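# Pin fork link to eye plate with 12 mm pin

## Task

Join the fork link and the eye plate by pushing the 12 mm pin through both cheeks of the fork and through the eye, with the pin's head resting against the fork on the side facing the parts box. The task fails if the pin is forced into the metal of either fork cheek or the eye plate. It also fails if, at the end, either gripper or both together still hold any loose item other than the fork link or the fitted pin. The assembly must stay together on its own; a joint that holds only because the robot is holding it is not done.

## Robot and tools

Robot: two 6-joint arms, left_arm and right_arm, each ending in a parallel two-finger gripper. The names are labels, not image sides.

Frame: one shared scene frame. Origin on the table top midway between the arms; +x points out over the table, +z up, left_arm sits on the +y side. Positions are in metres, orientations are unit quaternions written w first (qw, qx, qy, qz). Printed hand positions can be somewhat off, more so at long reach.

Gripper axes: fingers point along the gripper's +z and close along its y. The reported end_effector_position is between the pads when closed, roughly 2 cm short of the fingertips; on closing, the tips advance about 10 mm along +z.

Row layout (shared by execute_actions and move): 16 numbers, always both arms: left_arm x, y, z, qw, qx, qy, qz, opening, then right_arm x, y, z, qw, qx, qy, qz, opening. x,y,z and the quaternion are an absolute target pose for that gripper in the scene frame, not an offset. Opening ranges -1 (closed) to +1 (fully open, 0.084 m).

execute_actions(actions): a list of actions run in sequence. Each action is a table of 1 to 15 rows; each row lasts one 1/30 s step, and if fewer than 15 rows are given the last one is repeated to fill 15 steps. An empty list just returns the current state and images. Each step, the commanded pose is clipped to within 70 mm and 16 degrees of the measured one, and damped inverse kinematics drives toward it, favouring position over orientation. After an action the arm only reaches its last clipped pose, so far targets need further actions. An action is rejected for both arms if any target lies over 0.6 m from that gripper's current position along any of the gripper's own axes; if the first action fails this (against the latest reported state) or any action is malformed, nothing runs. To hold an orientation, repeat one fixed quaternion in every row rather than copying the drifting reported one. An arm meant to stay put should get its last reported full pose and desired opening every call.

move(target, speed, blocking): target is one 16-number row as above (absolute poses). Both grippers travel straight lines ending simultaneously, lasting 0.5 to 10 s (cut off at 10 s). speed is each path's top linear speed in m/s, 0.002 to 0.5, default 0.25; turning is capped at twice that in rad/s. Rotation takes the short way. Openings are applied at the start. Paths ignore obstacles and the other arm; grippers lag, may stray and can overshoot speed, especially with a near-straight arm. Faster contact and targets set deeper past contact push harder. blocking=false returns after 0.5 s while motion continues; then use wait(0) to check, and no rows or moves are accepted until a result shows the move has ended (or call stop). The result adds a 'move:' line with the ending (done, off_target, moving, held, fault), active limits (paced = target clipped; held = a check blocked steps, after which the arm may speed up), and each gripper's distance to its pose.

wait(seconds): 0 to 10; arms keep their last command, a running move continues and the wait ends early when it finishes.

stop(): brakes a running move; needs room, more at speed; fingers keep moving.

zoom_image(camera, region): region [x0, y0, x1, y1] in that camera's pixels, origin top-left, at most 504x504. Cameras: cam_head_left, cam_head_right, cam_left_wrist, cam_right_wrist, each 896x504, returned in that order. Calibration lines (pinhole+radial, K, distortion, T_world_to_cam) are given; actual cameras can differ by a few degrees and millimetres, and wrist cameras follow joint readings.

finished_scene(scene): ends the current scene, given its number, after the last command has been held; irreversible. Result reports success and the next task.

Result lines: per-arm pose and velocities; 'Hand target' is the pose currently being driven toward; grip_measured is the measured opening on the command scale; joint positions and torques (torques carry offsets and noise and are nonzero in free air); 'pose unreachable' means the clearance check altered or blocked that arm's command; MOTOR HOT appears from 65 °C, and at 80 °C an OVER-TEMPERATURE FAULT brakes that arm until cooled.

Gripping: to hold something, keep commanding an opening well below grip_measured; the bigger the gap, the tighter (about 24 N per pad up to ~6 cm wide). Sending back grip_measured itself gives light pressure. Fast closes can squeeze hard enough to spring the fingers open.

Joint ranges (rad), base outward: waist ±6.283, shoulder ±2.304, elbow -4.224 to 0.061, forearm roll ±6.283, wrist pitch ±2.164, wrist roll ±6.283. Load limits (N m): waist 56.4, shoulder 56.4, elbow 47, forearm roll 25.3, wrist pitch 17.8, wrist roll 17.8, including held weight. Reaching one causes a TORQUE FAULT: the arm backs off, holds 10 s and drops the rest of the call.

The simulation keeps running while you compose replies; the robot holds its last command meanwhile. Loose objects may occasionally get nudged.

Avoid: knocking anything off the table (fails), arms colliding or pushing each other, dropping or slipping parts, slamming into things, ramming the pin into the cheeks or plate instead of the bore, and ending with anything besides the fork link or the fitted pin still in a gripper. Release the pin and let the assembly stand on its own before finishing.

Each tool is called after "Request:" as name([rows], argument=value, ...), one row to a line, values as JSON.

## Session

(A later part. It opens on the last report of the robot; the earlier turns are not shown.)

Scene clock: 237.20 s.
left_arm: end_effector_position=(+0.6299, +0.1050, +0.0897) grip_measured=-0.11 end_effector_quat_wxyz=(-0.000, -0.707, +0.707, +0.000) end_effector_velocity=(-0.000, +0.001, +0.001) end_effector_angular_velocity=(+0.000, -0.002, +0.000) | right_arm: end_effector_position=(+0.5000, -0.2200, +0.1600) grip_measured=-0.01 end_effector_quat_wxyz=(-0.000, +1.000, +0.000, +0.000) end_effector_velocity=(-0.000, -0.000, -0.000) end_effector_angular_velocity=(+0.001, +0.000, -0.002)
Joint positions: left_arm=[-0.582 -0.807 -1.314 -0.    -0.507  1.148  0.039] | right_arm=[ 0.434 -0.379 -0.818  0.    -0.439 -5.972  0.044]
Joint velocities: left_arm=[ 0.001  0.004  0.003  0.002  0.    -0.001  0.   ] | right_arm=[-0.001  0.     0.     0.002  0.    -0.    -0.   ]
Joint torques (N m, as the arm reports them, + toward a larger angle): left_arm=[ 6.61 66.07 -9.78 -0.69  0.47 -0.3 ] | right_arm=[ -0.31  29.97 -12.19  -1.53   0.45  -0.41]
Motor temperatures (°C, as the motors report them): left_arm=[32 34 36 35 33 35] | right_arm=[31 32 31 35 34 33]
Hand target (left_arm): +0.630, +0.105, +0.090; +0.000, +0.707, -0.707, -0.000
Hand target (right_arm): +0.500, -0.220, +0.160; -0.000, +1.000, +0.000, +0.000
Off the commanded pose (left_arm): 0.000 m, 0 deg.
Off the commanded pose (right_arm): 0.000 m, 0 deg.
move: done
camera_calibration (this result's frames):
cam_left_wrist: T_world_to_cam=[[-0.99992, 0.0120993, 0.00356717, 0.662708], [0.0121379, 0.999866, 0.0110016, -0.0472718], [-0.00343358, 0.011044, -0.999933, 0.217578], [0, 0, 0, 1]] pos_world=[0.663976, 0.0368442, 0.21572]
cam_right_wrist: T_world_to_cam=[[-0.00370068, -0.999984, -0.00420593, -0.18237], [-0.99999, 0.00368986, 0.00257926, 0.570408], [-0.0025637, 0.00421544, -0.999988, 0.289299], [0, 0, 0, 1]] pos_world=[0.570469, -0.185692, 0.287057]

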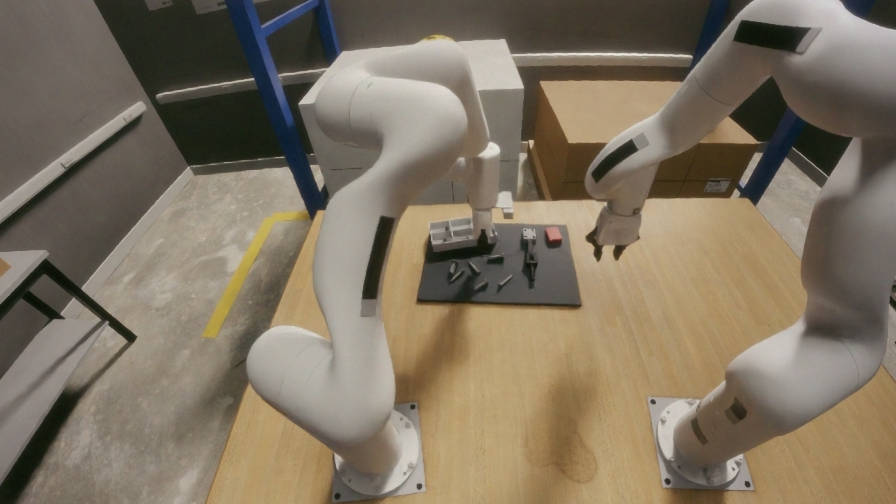

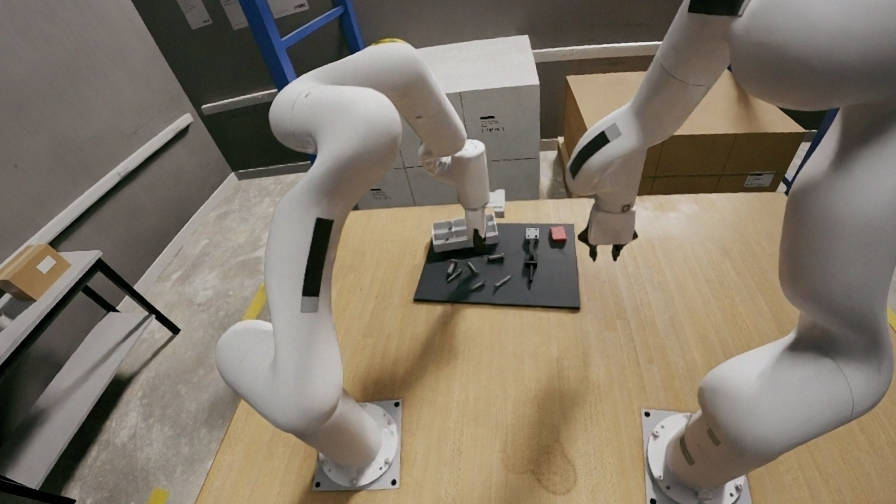

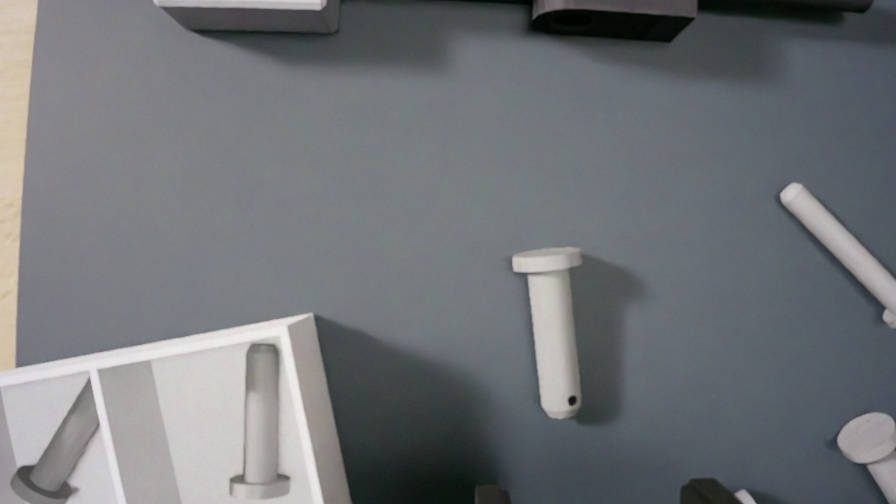

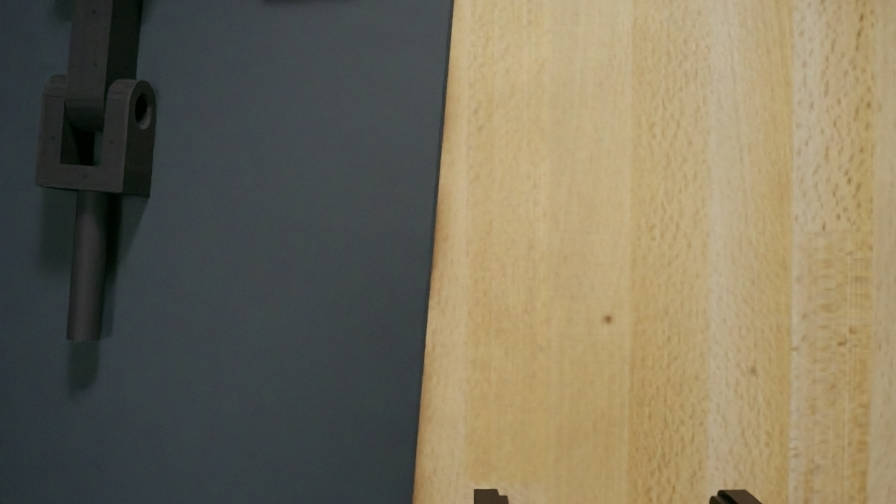

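Request:
move(target=[0.6345,0.053,0.06,0,0.743,-0.669,0,-0.1,0.50,-0.22,0.16,0,1,0,0,0.0], speed=0.08)

Request:
move(target=[0.6345,0.053,0.035,0,0.743,-0.669,0,-0.1,0.50,-0.22,0.16,0,1,0,0,0.0], speed=0.02)

Request:
move(target=[0.6345,0.053,0.035,0,0.743,-0.669,0,-1,0.50,-0.22,0.16,0,1,0,0,0.0])

Request:
move(target=[0.62,0.06,0.10,0,0.743,-0.669,0,-1,0.50,-0.22,0.16,0,1,0,0,0.0], speed=0.06)

Scene clock: 240.70 s.
left_arm: end_effector_position=(+0.6347, +0.0532, +0.0602) grip_measured=-0.11 end_effector_quat_wxyz=(+0.000, +0.743, -0.669, +0.000) end_effector_velocity=(+0.001, -0.000, -0.001) end_effector_angular_velocity=(+0.001, -0.000, +0.004) | right_arm: end_effector_position=(+0.5000, -0.2200, +0.1600) grip_measured=-0.01 end_effector_quat_wxyz=(+0.000, +1.000, -0.000, -0.000) end_effector_velocity=(+0.001, +0.001, +0.000) end_effector_angular_velocity=(+0.000, -0.001, +0.003)
Joint positions: left_arm=[-0.652 -0.91  -1.42  -0.    -0.51   0.973  0.039] | right_arm=[ 0.434 -0.379 -0.818  0.    -0.439 -5.972  0.044]
Joint velocities: left_arm=[-0.    -0.003 -0.004  0.002 -0.001 -0.006 -0.   ] | right_arm=[ 0.001 -0.001 -0.002 -0.001  0.    -0.001 -0.   ]
Joint torques (N m, as the arm reports them, + toward a larger angle): left_arm=[ 6.59 69.01 -9.92 -0.6   0.37 -0.23] | right_arm=[  1.29  26.   -13.27  -0.71   0.55  -0.23]
Motor temperatures (°C, as the motors report them): left_arm=[32 34 36 35 33 35] | right_arm=[31 32 31 35 34 33]
Hand target (left_arm): +0.635, +0.053, +0.060; +0.000, +0.743, -0.669, -0.000
Hand target (right_arm): +0.500, -0.220, +0.160; -0.000, +1.000, +0.000, -0.000
Off the commanded pose (left_arm): 0.000 m, 0 deg.
Off the commanded pose (right_arm): 0.000 m, 0 deg.
move: done
camera_calibration (this result's frames):
cam_left_wrist: T_world_to_cam=[[-0.995724, -0.0923177, 0.00337353, 0.671132], [-0.0922765, 0.995675, 0.0108101, 0.0713254], [-0.00435689, 0.0104526, -0.999936, 0.189303], [0, 0, 0, 1]] pos_world=[0.675668, -0.0110383, 0.186256]
cam_right_wrist: T_world_to_cam=[[-0.00370085, -0.999984, -0.00420588, -0.18237], [-0.99999, 0.00369002, 0.00257958, 0.570408], [-0.00256402, 0.00421538, -0.999988, 0.289299], [0, 0, 0, 1]] pos_world=[0.570469, -0.185692, 0.287057]

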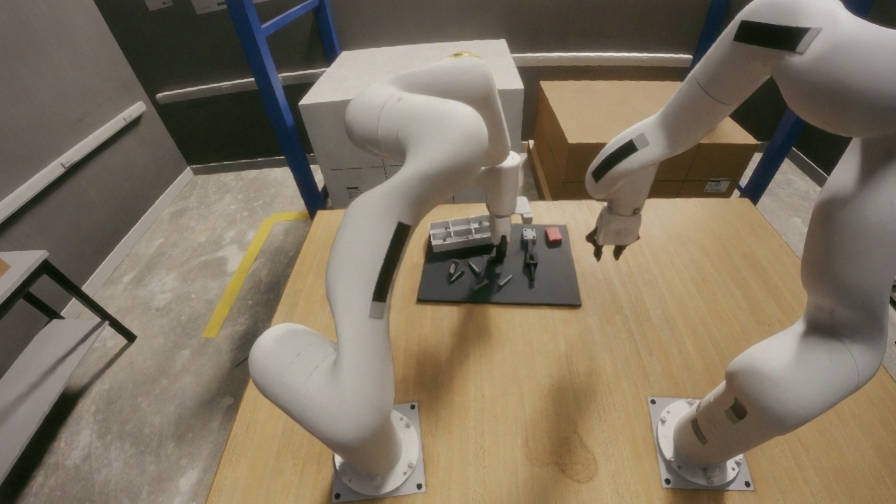

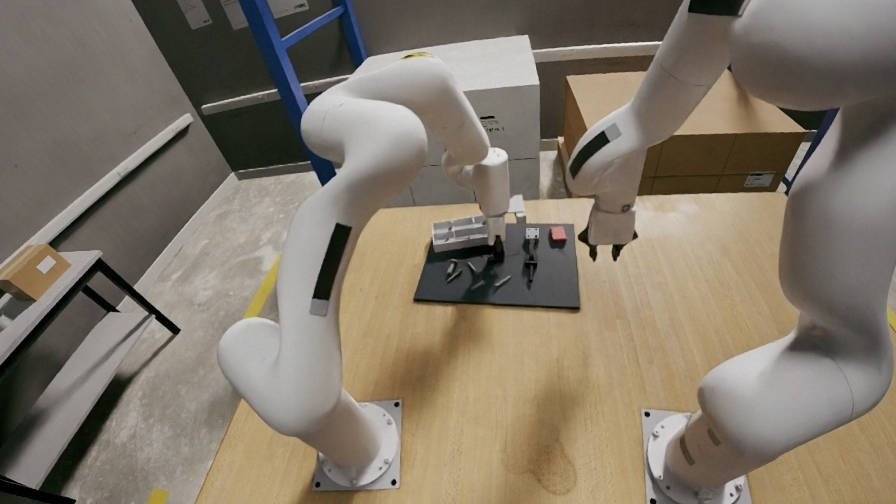

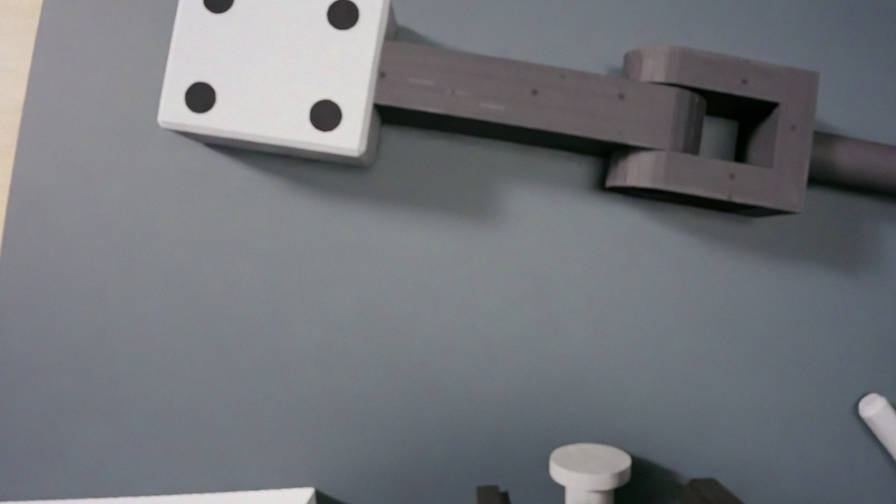

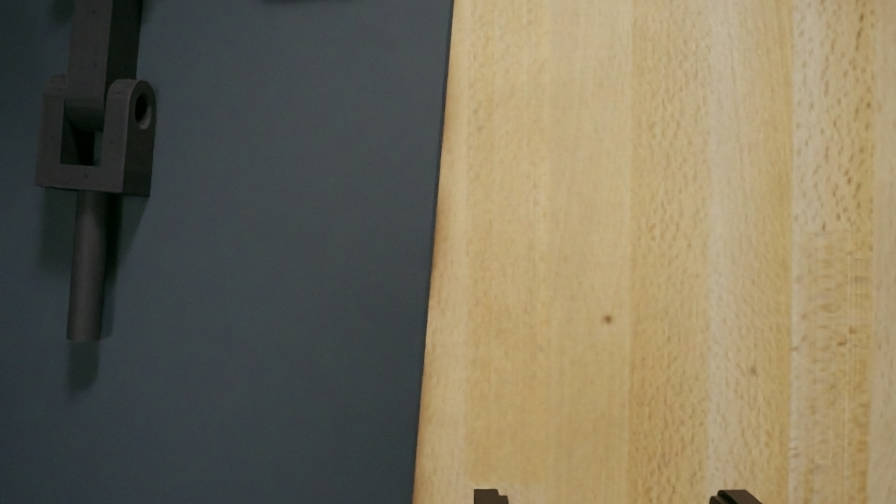

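Scene clock: 242.27 s.
left_arm: end_effector_position=(+0.6346, +0.0530, +0.0352) grip_measured=-0.11 end_effector_quat_wxyz=(-0.000, +0.743, -0.669, +0.000) end_effector_velocity=(+0.000, -0.000, -0.002) end_effector_angular_velocity=(-0.000, -0.001, -0.001) | right_arm: end_effector_position=(+0.5000, -0.2200, +0.1600) grip_measured=-0.01 end_effector_quat_wxyz=(+0.000, +1.000, +0.000, +0.000) end_effector_velocity=(-0.000, +0.001, +0.000) end_effector_angular_velocity=(+0.000, -0.000, +0.001)
Joint positions: left_arm=[-0.653 -0.954 -1.43   0.    -0.476  0.972  0.039] | right_arm=[ 0.434 -0.379 -0.818  0.    -0.439 -5.972  0.044]
Joint velocities: left_arm=[-0.    -0.004 -0.001  0.001  0.003 -0.     0.   ] | right_arm=[ 0.002  0.     0.     0.001  0.    -0.    -0.   ]
Joint torques (N m, as the arm reports them, + toward a larger angle): left_arm=[ 6.31 70.33 -9.56 -0.73  0.39 -0.24] | right_arm=[  2.02  28.86 -12.54  -0.94   0.47  -0.46]
Motor temperatures (°C, as the motors report them): left_arm=[32 34 36 35 33 35] | right_arm=[31 32 31 35 34 33]
Hand target (left_arm): +0.635, +0.053, +0.035; -0.000, +0.743, -0.669, -0.000
Hand target (right_arm): +0.500, -0.220, +0.160; -0.000, +1.000, +0.000, -0.000
Off the commanded pose (left_arm): 0.000 m, 0 deg.
Off the commanded pose (right_arm): 0.000 m, 0 deg.
move: done
camera_calibration (this result's frames):
cam_left_wrist: T_world_to_cam=[[-0.995707, -0.0925063, 0.00329356, 0.671024], [-0.0924652, 0.995655, 0.0109851, 0.0718665], [-0.00429544, 0.0106334, -0.999934, 0.164239], [0, 0, 0, 1]] pos_world=[0.675494, -0.0112267, 0.161229]
cam_right_wrist: T_world_to_cam=[[-0.0037006, -0.999984, -0.00420587, -0.18237], [-0.99999, 0.00368978, 0.0025794, 0.570408], [-0.00256384, 0.00421537, -0.999988, 0.289299], [0, 0, 0, 1]] pos_world=[0.570469, -0.185692, 0.287057]

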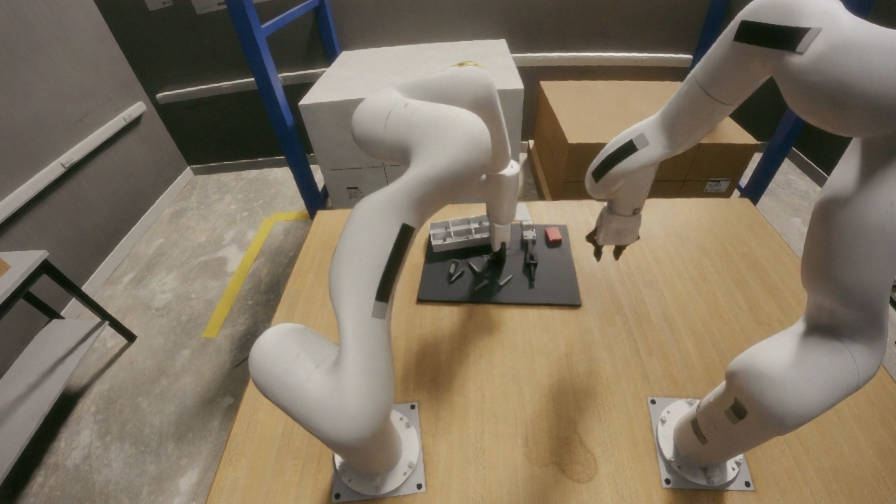

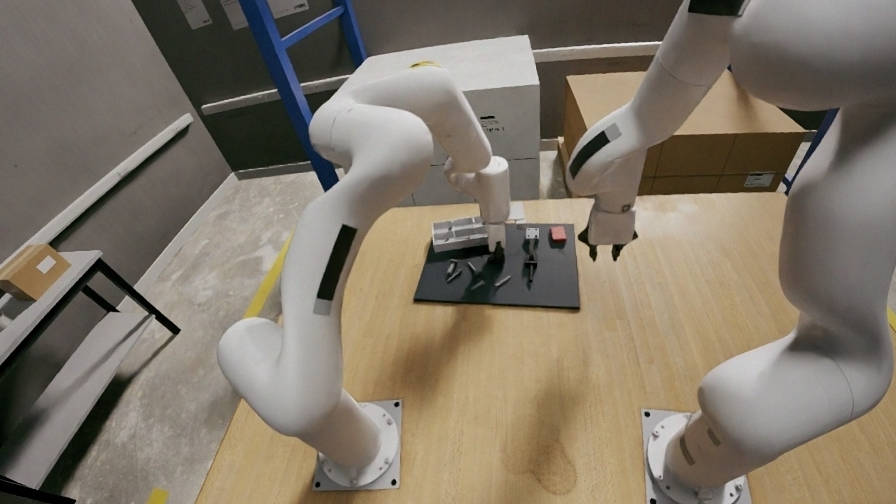

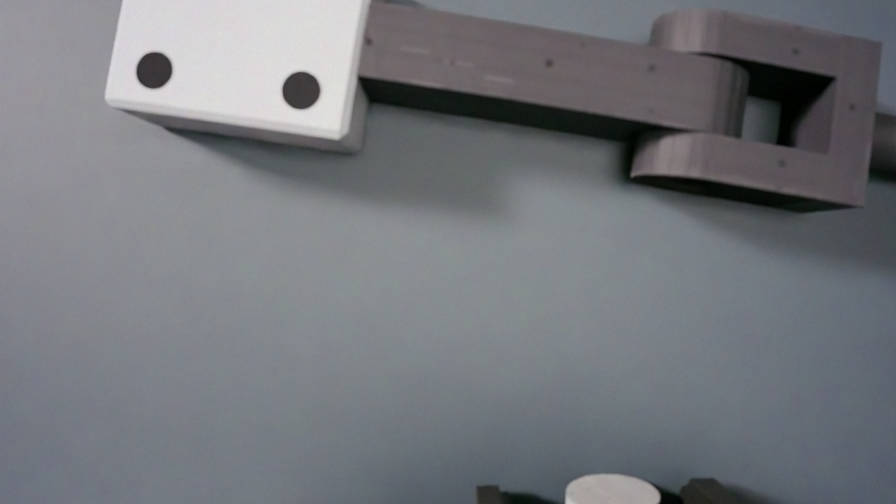

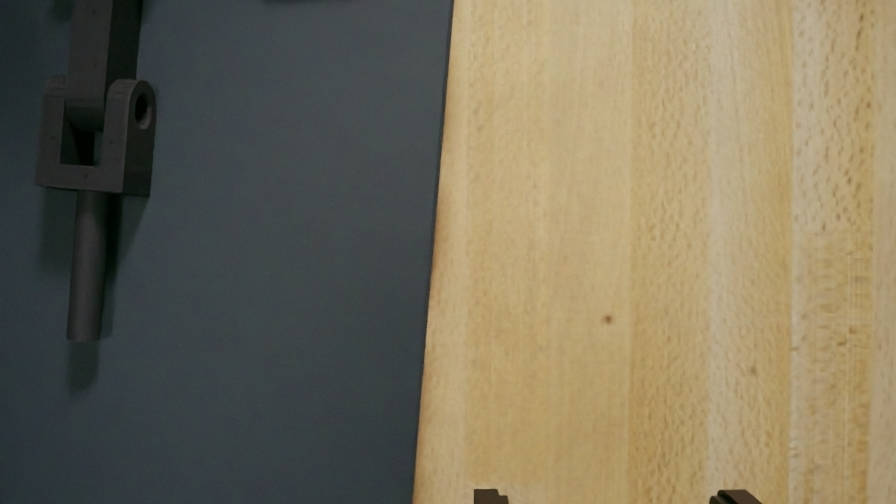

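Scene clock: 242.97 s.
left_arm: end_effector_position=(+0.6345, +0.0530, +0.0350) grip_measured=-0.58 end_effector_quat_wxyz=(-0.000, +0.743, -0.669, +0.000) end_effector_velocity=(-0.000, -0.000, -0.000) end_effector_angular_velocity=(-0.000, +0.000, -0.000) | right_arm: end_effector_position=(+0.5000, -0.2200, +0.1600) grip_measured=-0.01 end_effector_quat_wxyz=(+0.000, +1.000, +0.000, -0.000) end_effector_velocity=(+0.001, +0.000, +0.001) end_effector_angular_velocity=(+0.000, -0.002, -0.000)
Joint positions: left_arm=[-0.653 -0.954 -1.43   0.    -0.476  0.972  0.019] | right_arm=[ 0.434 -0.379 -0.818  0.    -0.439 -5.972  0.044]
Joint velocities: left_arm=[-0.001 -0.     0.    -0.001 -0.    -0.     0.   ] | right_arm=[-0.001  0.    -0.002 -0.001 -0.     0.     0.   ]
Joint torques (N m, as the arm reports them, + toward a larger angle): left_arm=[ 7.1  70.31 -9.48 -0.55  0.32 -0.25] | right_arm=[ -2.58  26.73 -13.18  -1.55   0.34  -0.21]
Motor temperatures (°C, as the motors report them): left_arm=[32 34 36 35 33 35] | right_arm=[31 32 31 35 34 33]
Hand target (left_arm): +0.635, +0.053, +0.035; -0.000, +0.743, -0.669, -0.000
Hand target (right_arm): +0.500, -0.220, +0.160; -0.000, +1.000, +0.000, -0.000
Off the commanded pose (left_arm): 0.000 m, 0 deg.
Off the commanded pose (right_arm): 0.000 m, 0 deg.
move: done
camera_calibration (this result's frames):
cam_left_wrist: T_world_to_cam=[[-0.99571, -0.0924701, 0.00331297, 0.67099], [-0.0924291, 0.995659, 0.0109171, 0.0718481], [-0.00430809, 0.010564, -0.999935, 0.164088], [0, 0, 0, 1]] pos_world=[0.675459, -0.0112232, 0.16107]
cam_right_wrist: T_world_to_cam=[[-0.0037006, -0.999984, -0.00420585, -0.18237], [-0.99999, 0.00368978, 0.00257952, 0.570408], [-0.00256397, 0.00421535, -0.999988, 0.289299], [0, 0, 0, 1]] pos_world=[0.570469, -0.185692, 0.287057]

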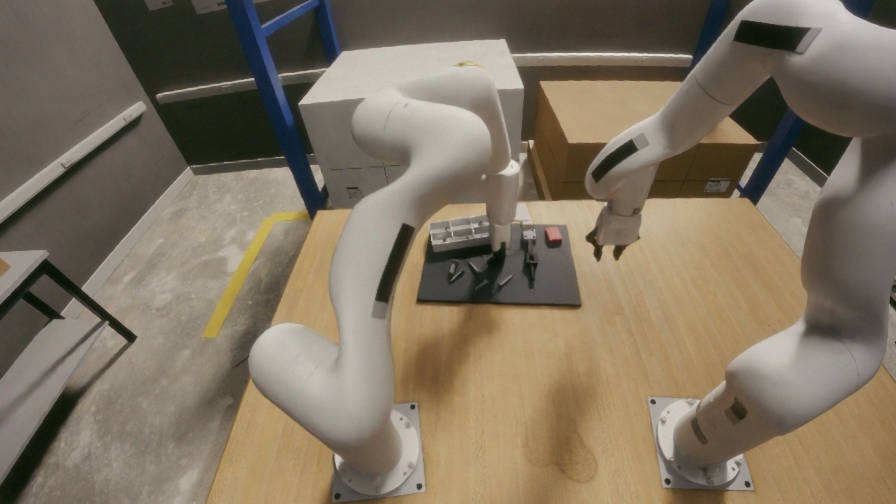

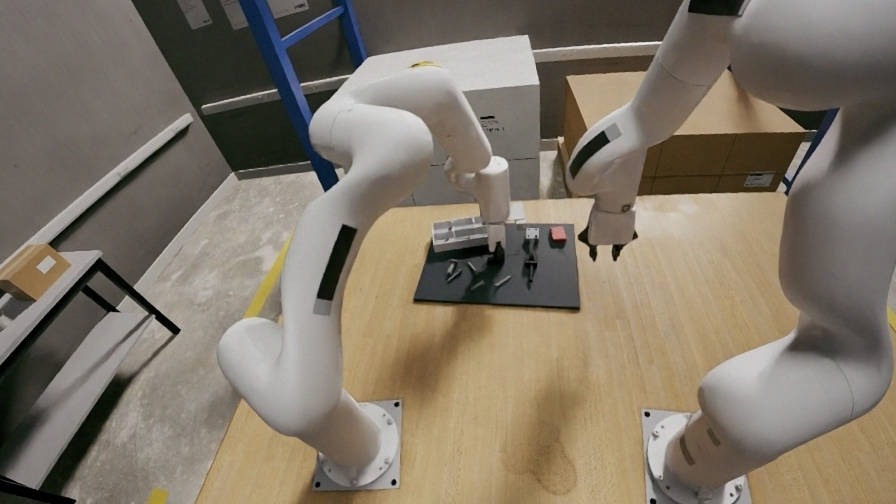

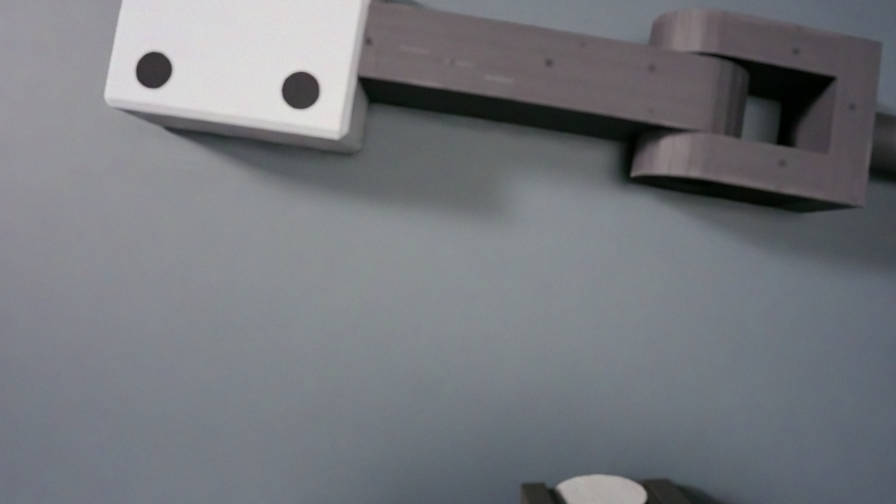

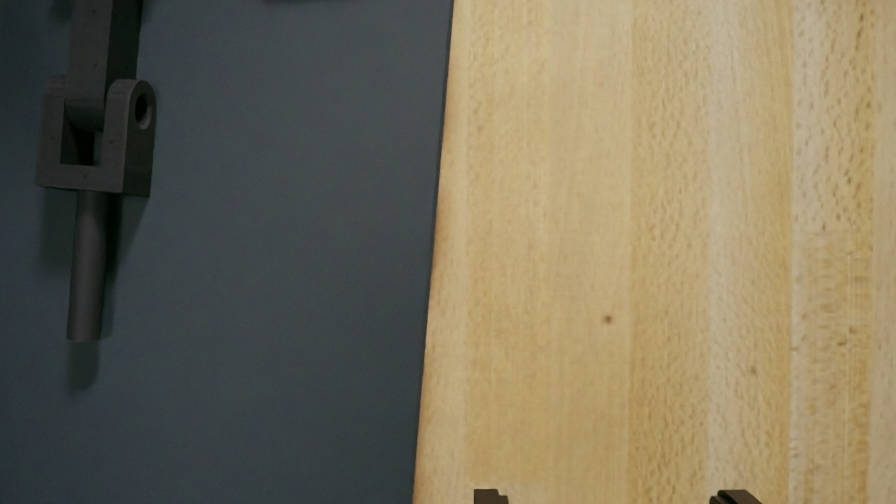

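Scene clock: 244.50 s.
left_arm: end_effector_position=(+0.6198, +0.0600, +0.0997) grip_measured=-0.58 end_effector_quat_wxyz=(+0.000, +0.743, -0.669, -0.000) end_effector_velocity=(+0.000, +0.000, +0.002) end_effector_angular_velocity=(-0.001, -0.001, +0.001) | right_arm: end_effector_position=(+0.5000, -0.2200, +0.1600) grip_measured=-0.01 end_effector_quat_wxyz=(-0.000, +1.000, +0.000, +0.000) end_effector_velocity=(+0.000, +0.001, +0.001) end_effector_angular_velocity=(+0.000, -0.001, +0.002)
Joint positions: left_arm=[-0.654 -0.812 -1.351 -0.    -0.54   0.972  0.019] | right_arm=[ 0.434 -0.379 -0.818  0.    -0.439 -5.972  0.044]
Joint velocities: left_arm=[ 0.     0.005  0.002 -0.    -0.002  0.    -0.   ] | right_arm=[ 0.001  0.001 -0.001 -0.    -0.    -0.     0.   ]
Joint torques (N m, as the arm reports them, + toward a larger angle): left_arm=[ 6.94 67.27 -9.78 -0.36  0.36 -0.23] | right_arm=[ -1.76  28.26 -11.4   -1.41   0.37  -0.3 ]
Motor temperatures (°C, as the motors report them): left_arm=[32 34 36 35 33 35] | right_arm=[31 32 31 35 34 33]
Hand target (left_arm): +0.620, +0.060, +0.100; +0.000, +0.743, -0.669, +0.000
Hand target (right_arm): +0.500, -0.220, +0.160; -0.000, +1.000, +0.000, -0.000
Off the commanded pose (left_arm): 0.000 m, 0 deg.
Off the commanded pose (right_arm): 0.000 m, 0 deg.
move: done
camera_calibration (this result's frames):
cam_left_wrist: T_world_to_cam=[[-0.995716, -0.0923986, 0.00360294, 0.65677], [-0.0923544, 0.995666, 0.0109476, 0.0627466], [-0.00459887, 0.010568, -0.999934, 0.228768], [0, 0, 0, 1]] pos_world=[0.660803, -0.00420766, 0.2257]
cam_right_wrist: T_world_to_cam=[[-0.00370057, -0.999984, -0.0042059, -0.18237], [-0.99999, 0.00368974, 0.00257926, 0.570408], [-0.0025637, 0.0042154, -0.999988, 0.289299], [0, 0, 0, 1]] pos_world=[0.570469, -0.185692, 0.287057]

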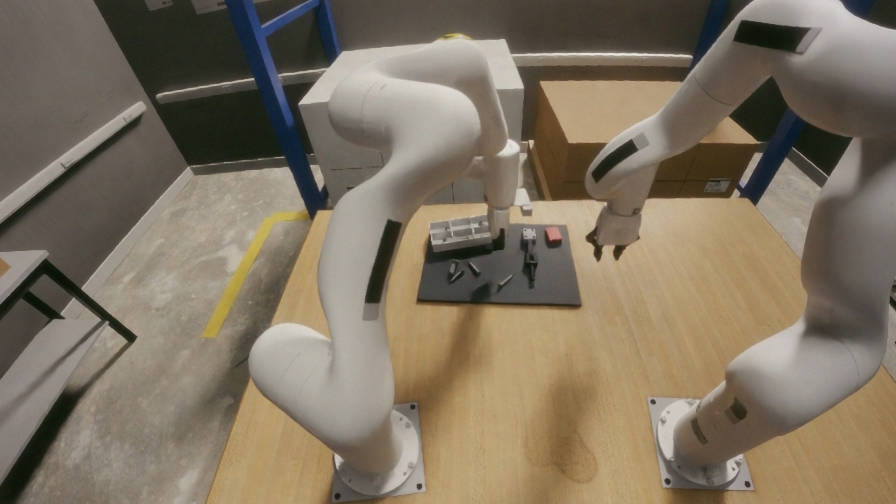

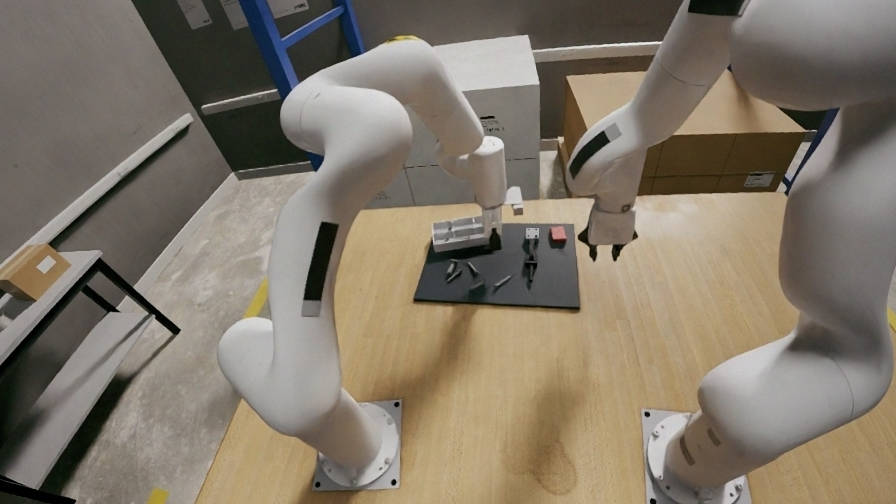

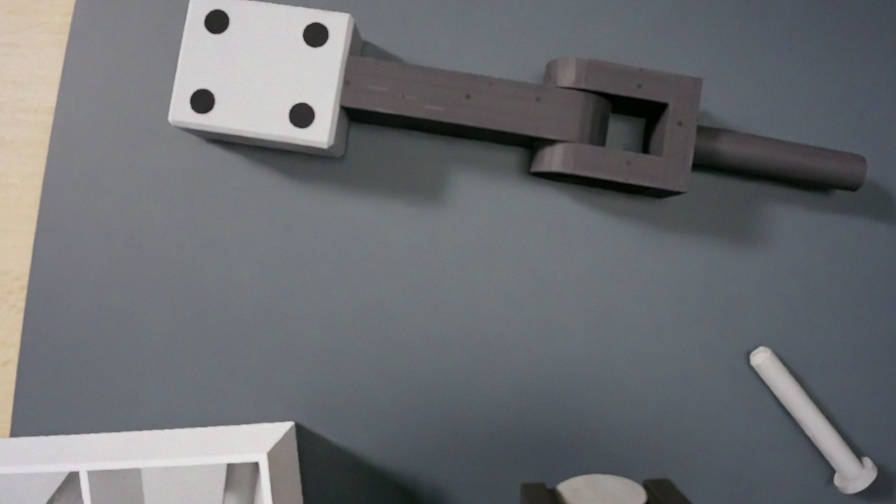

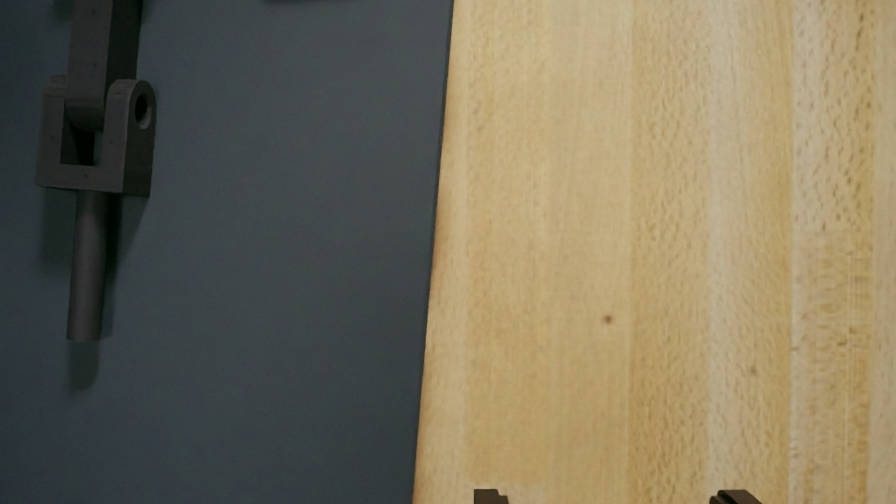

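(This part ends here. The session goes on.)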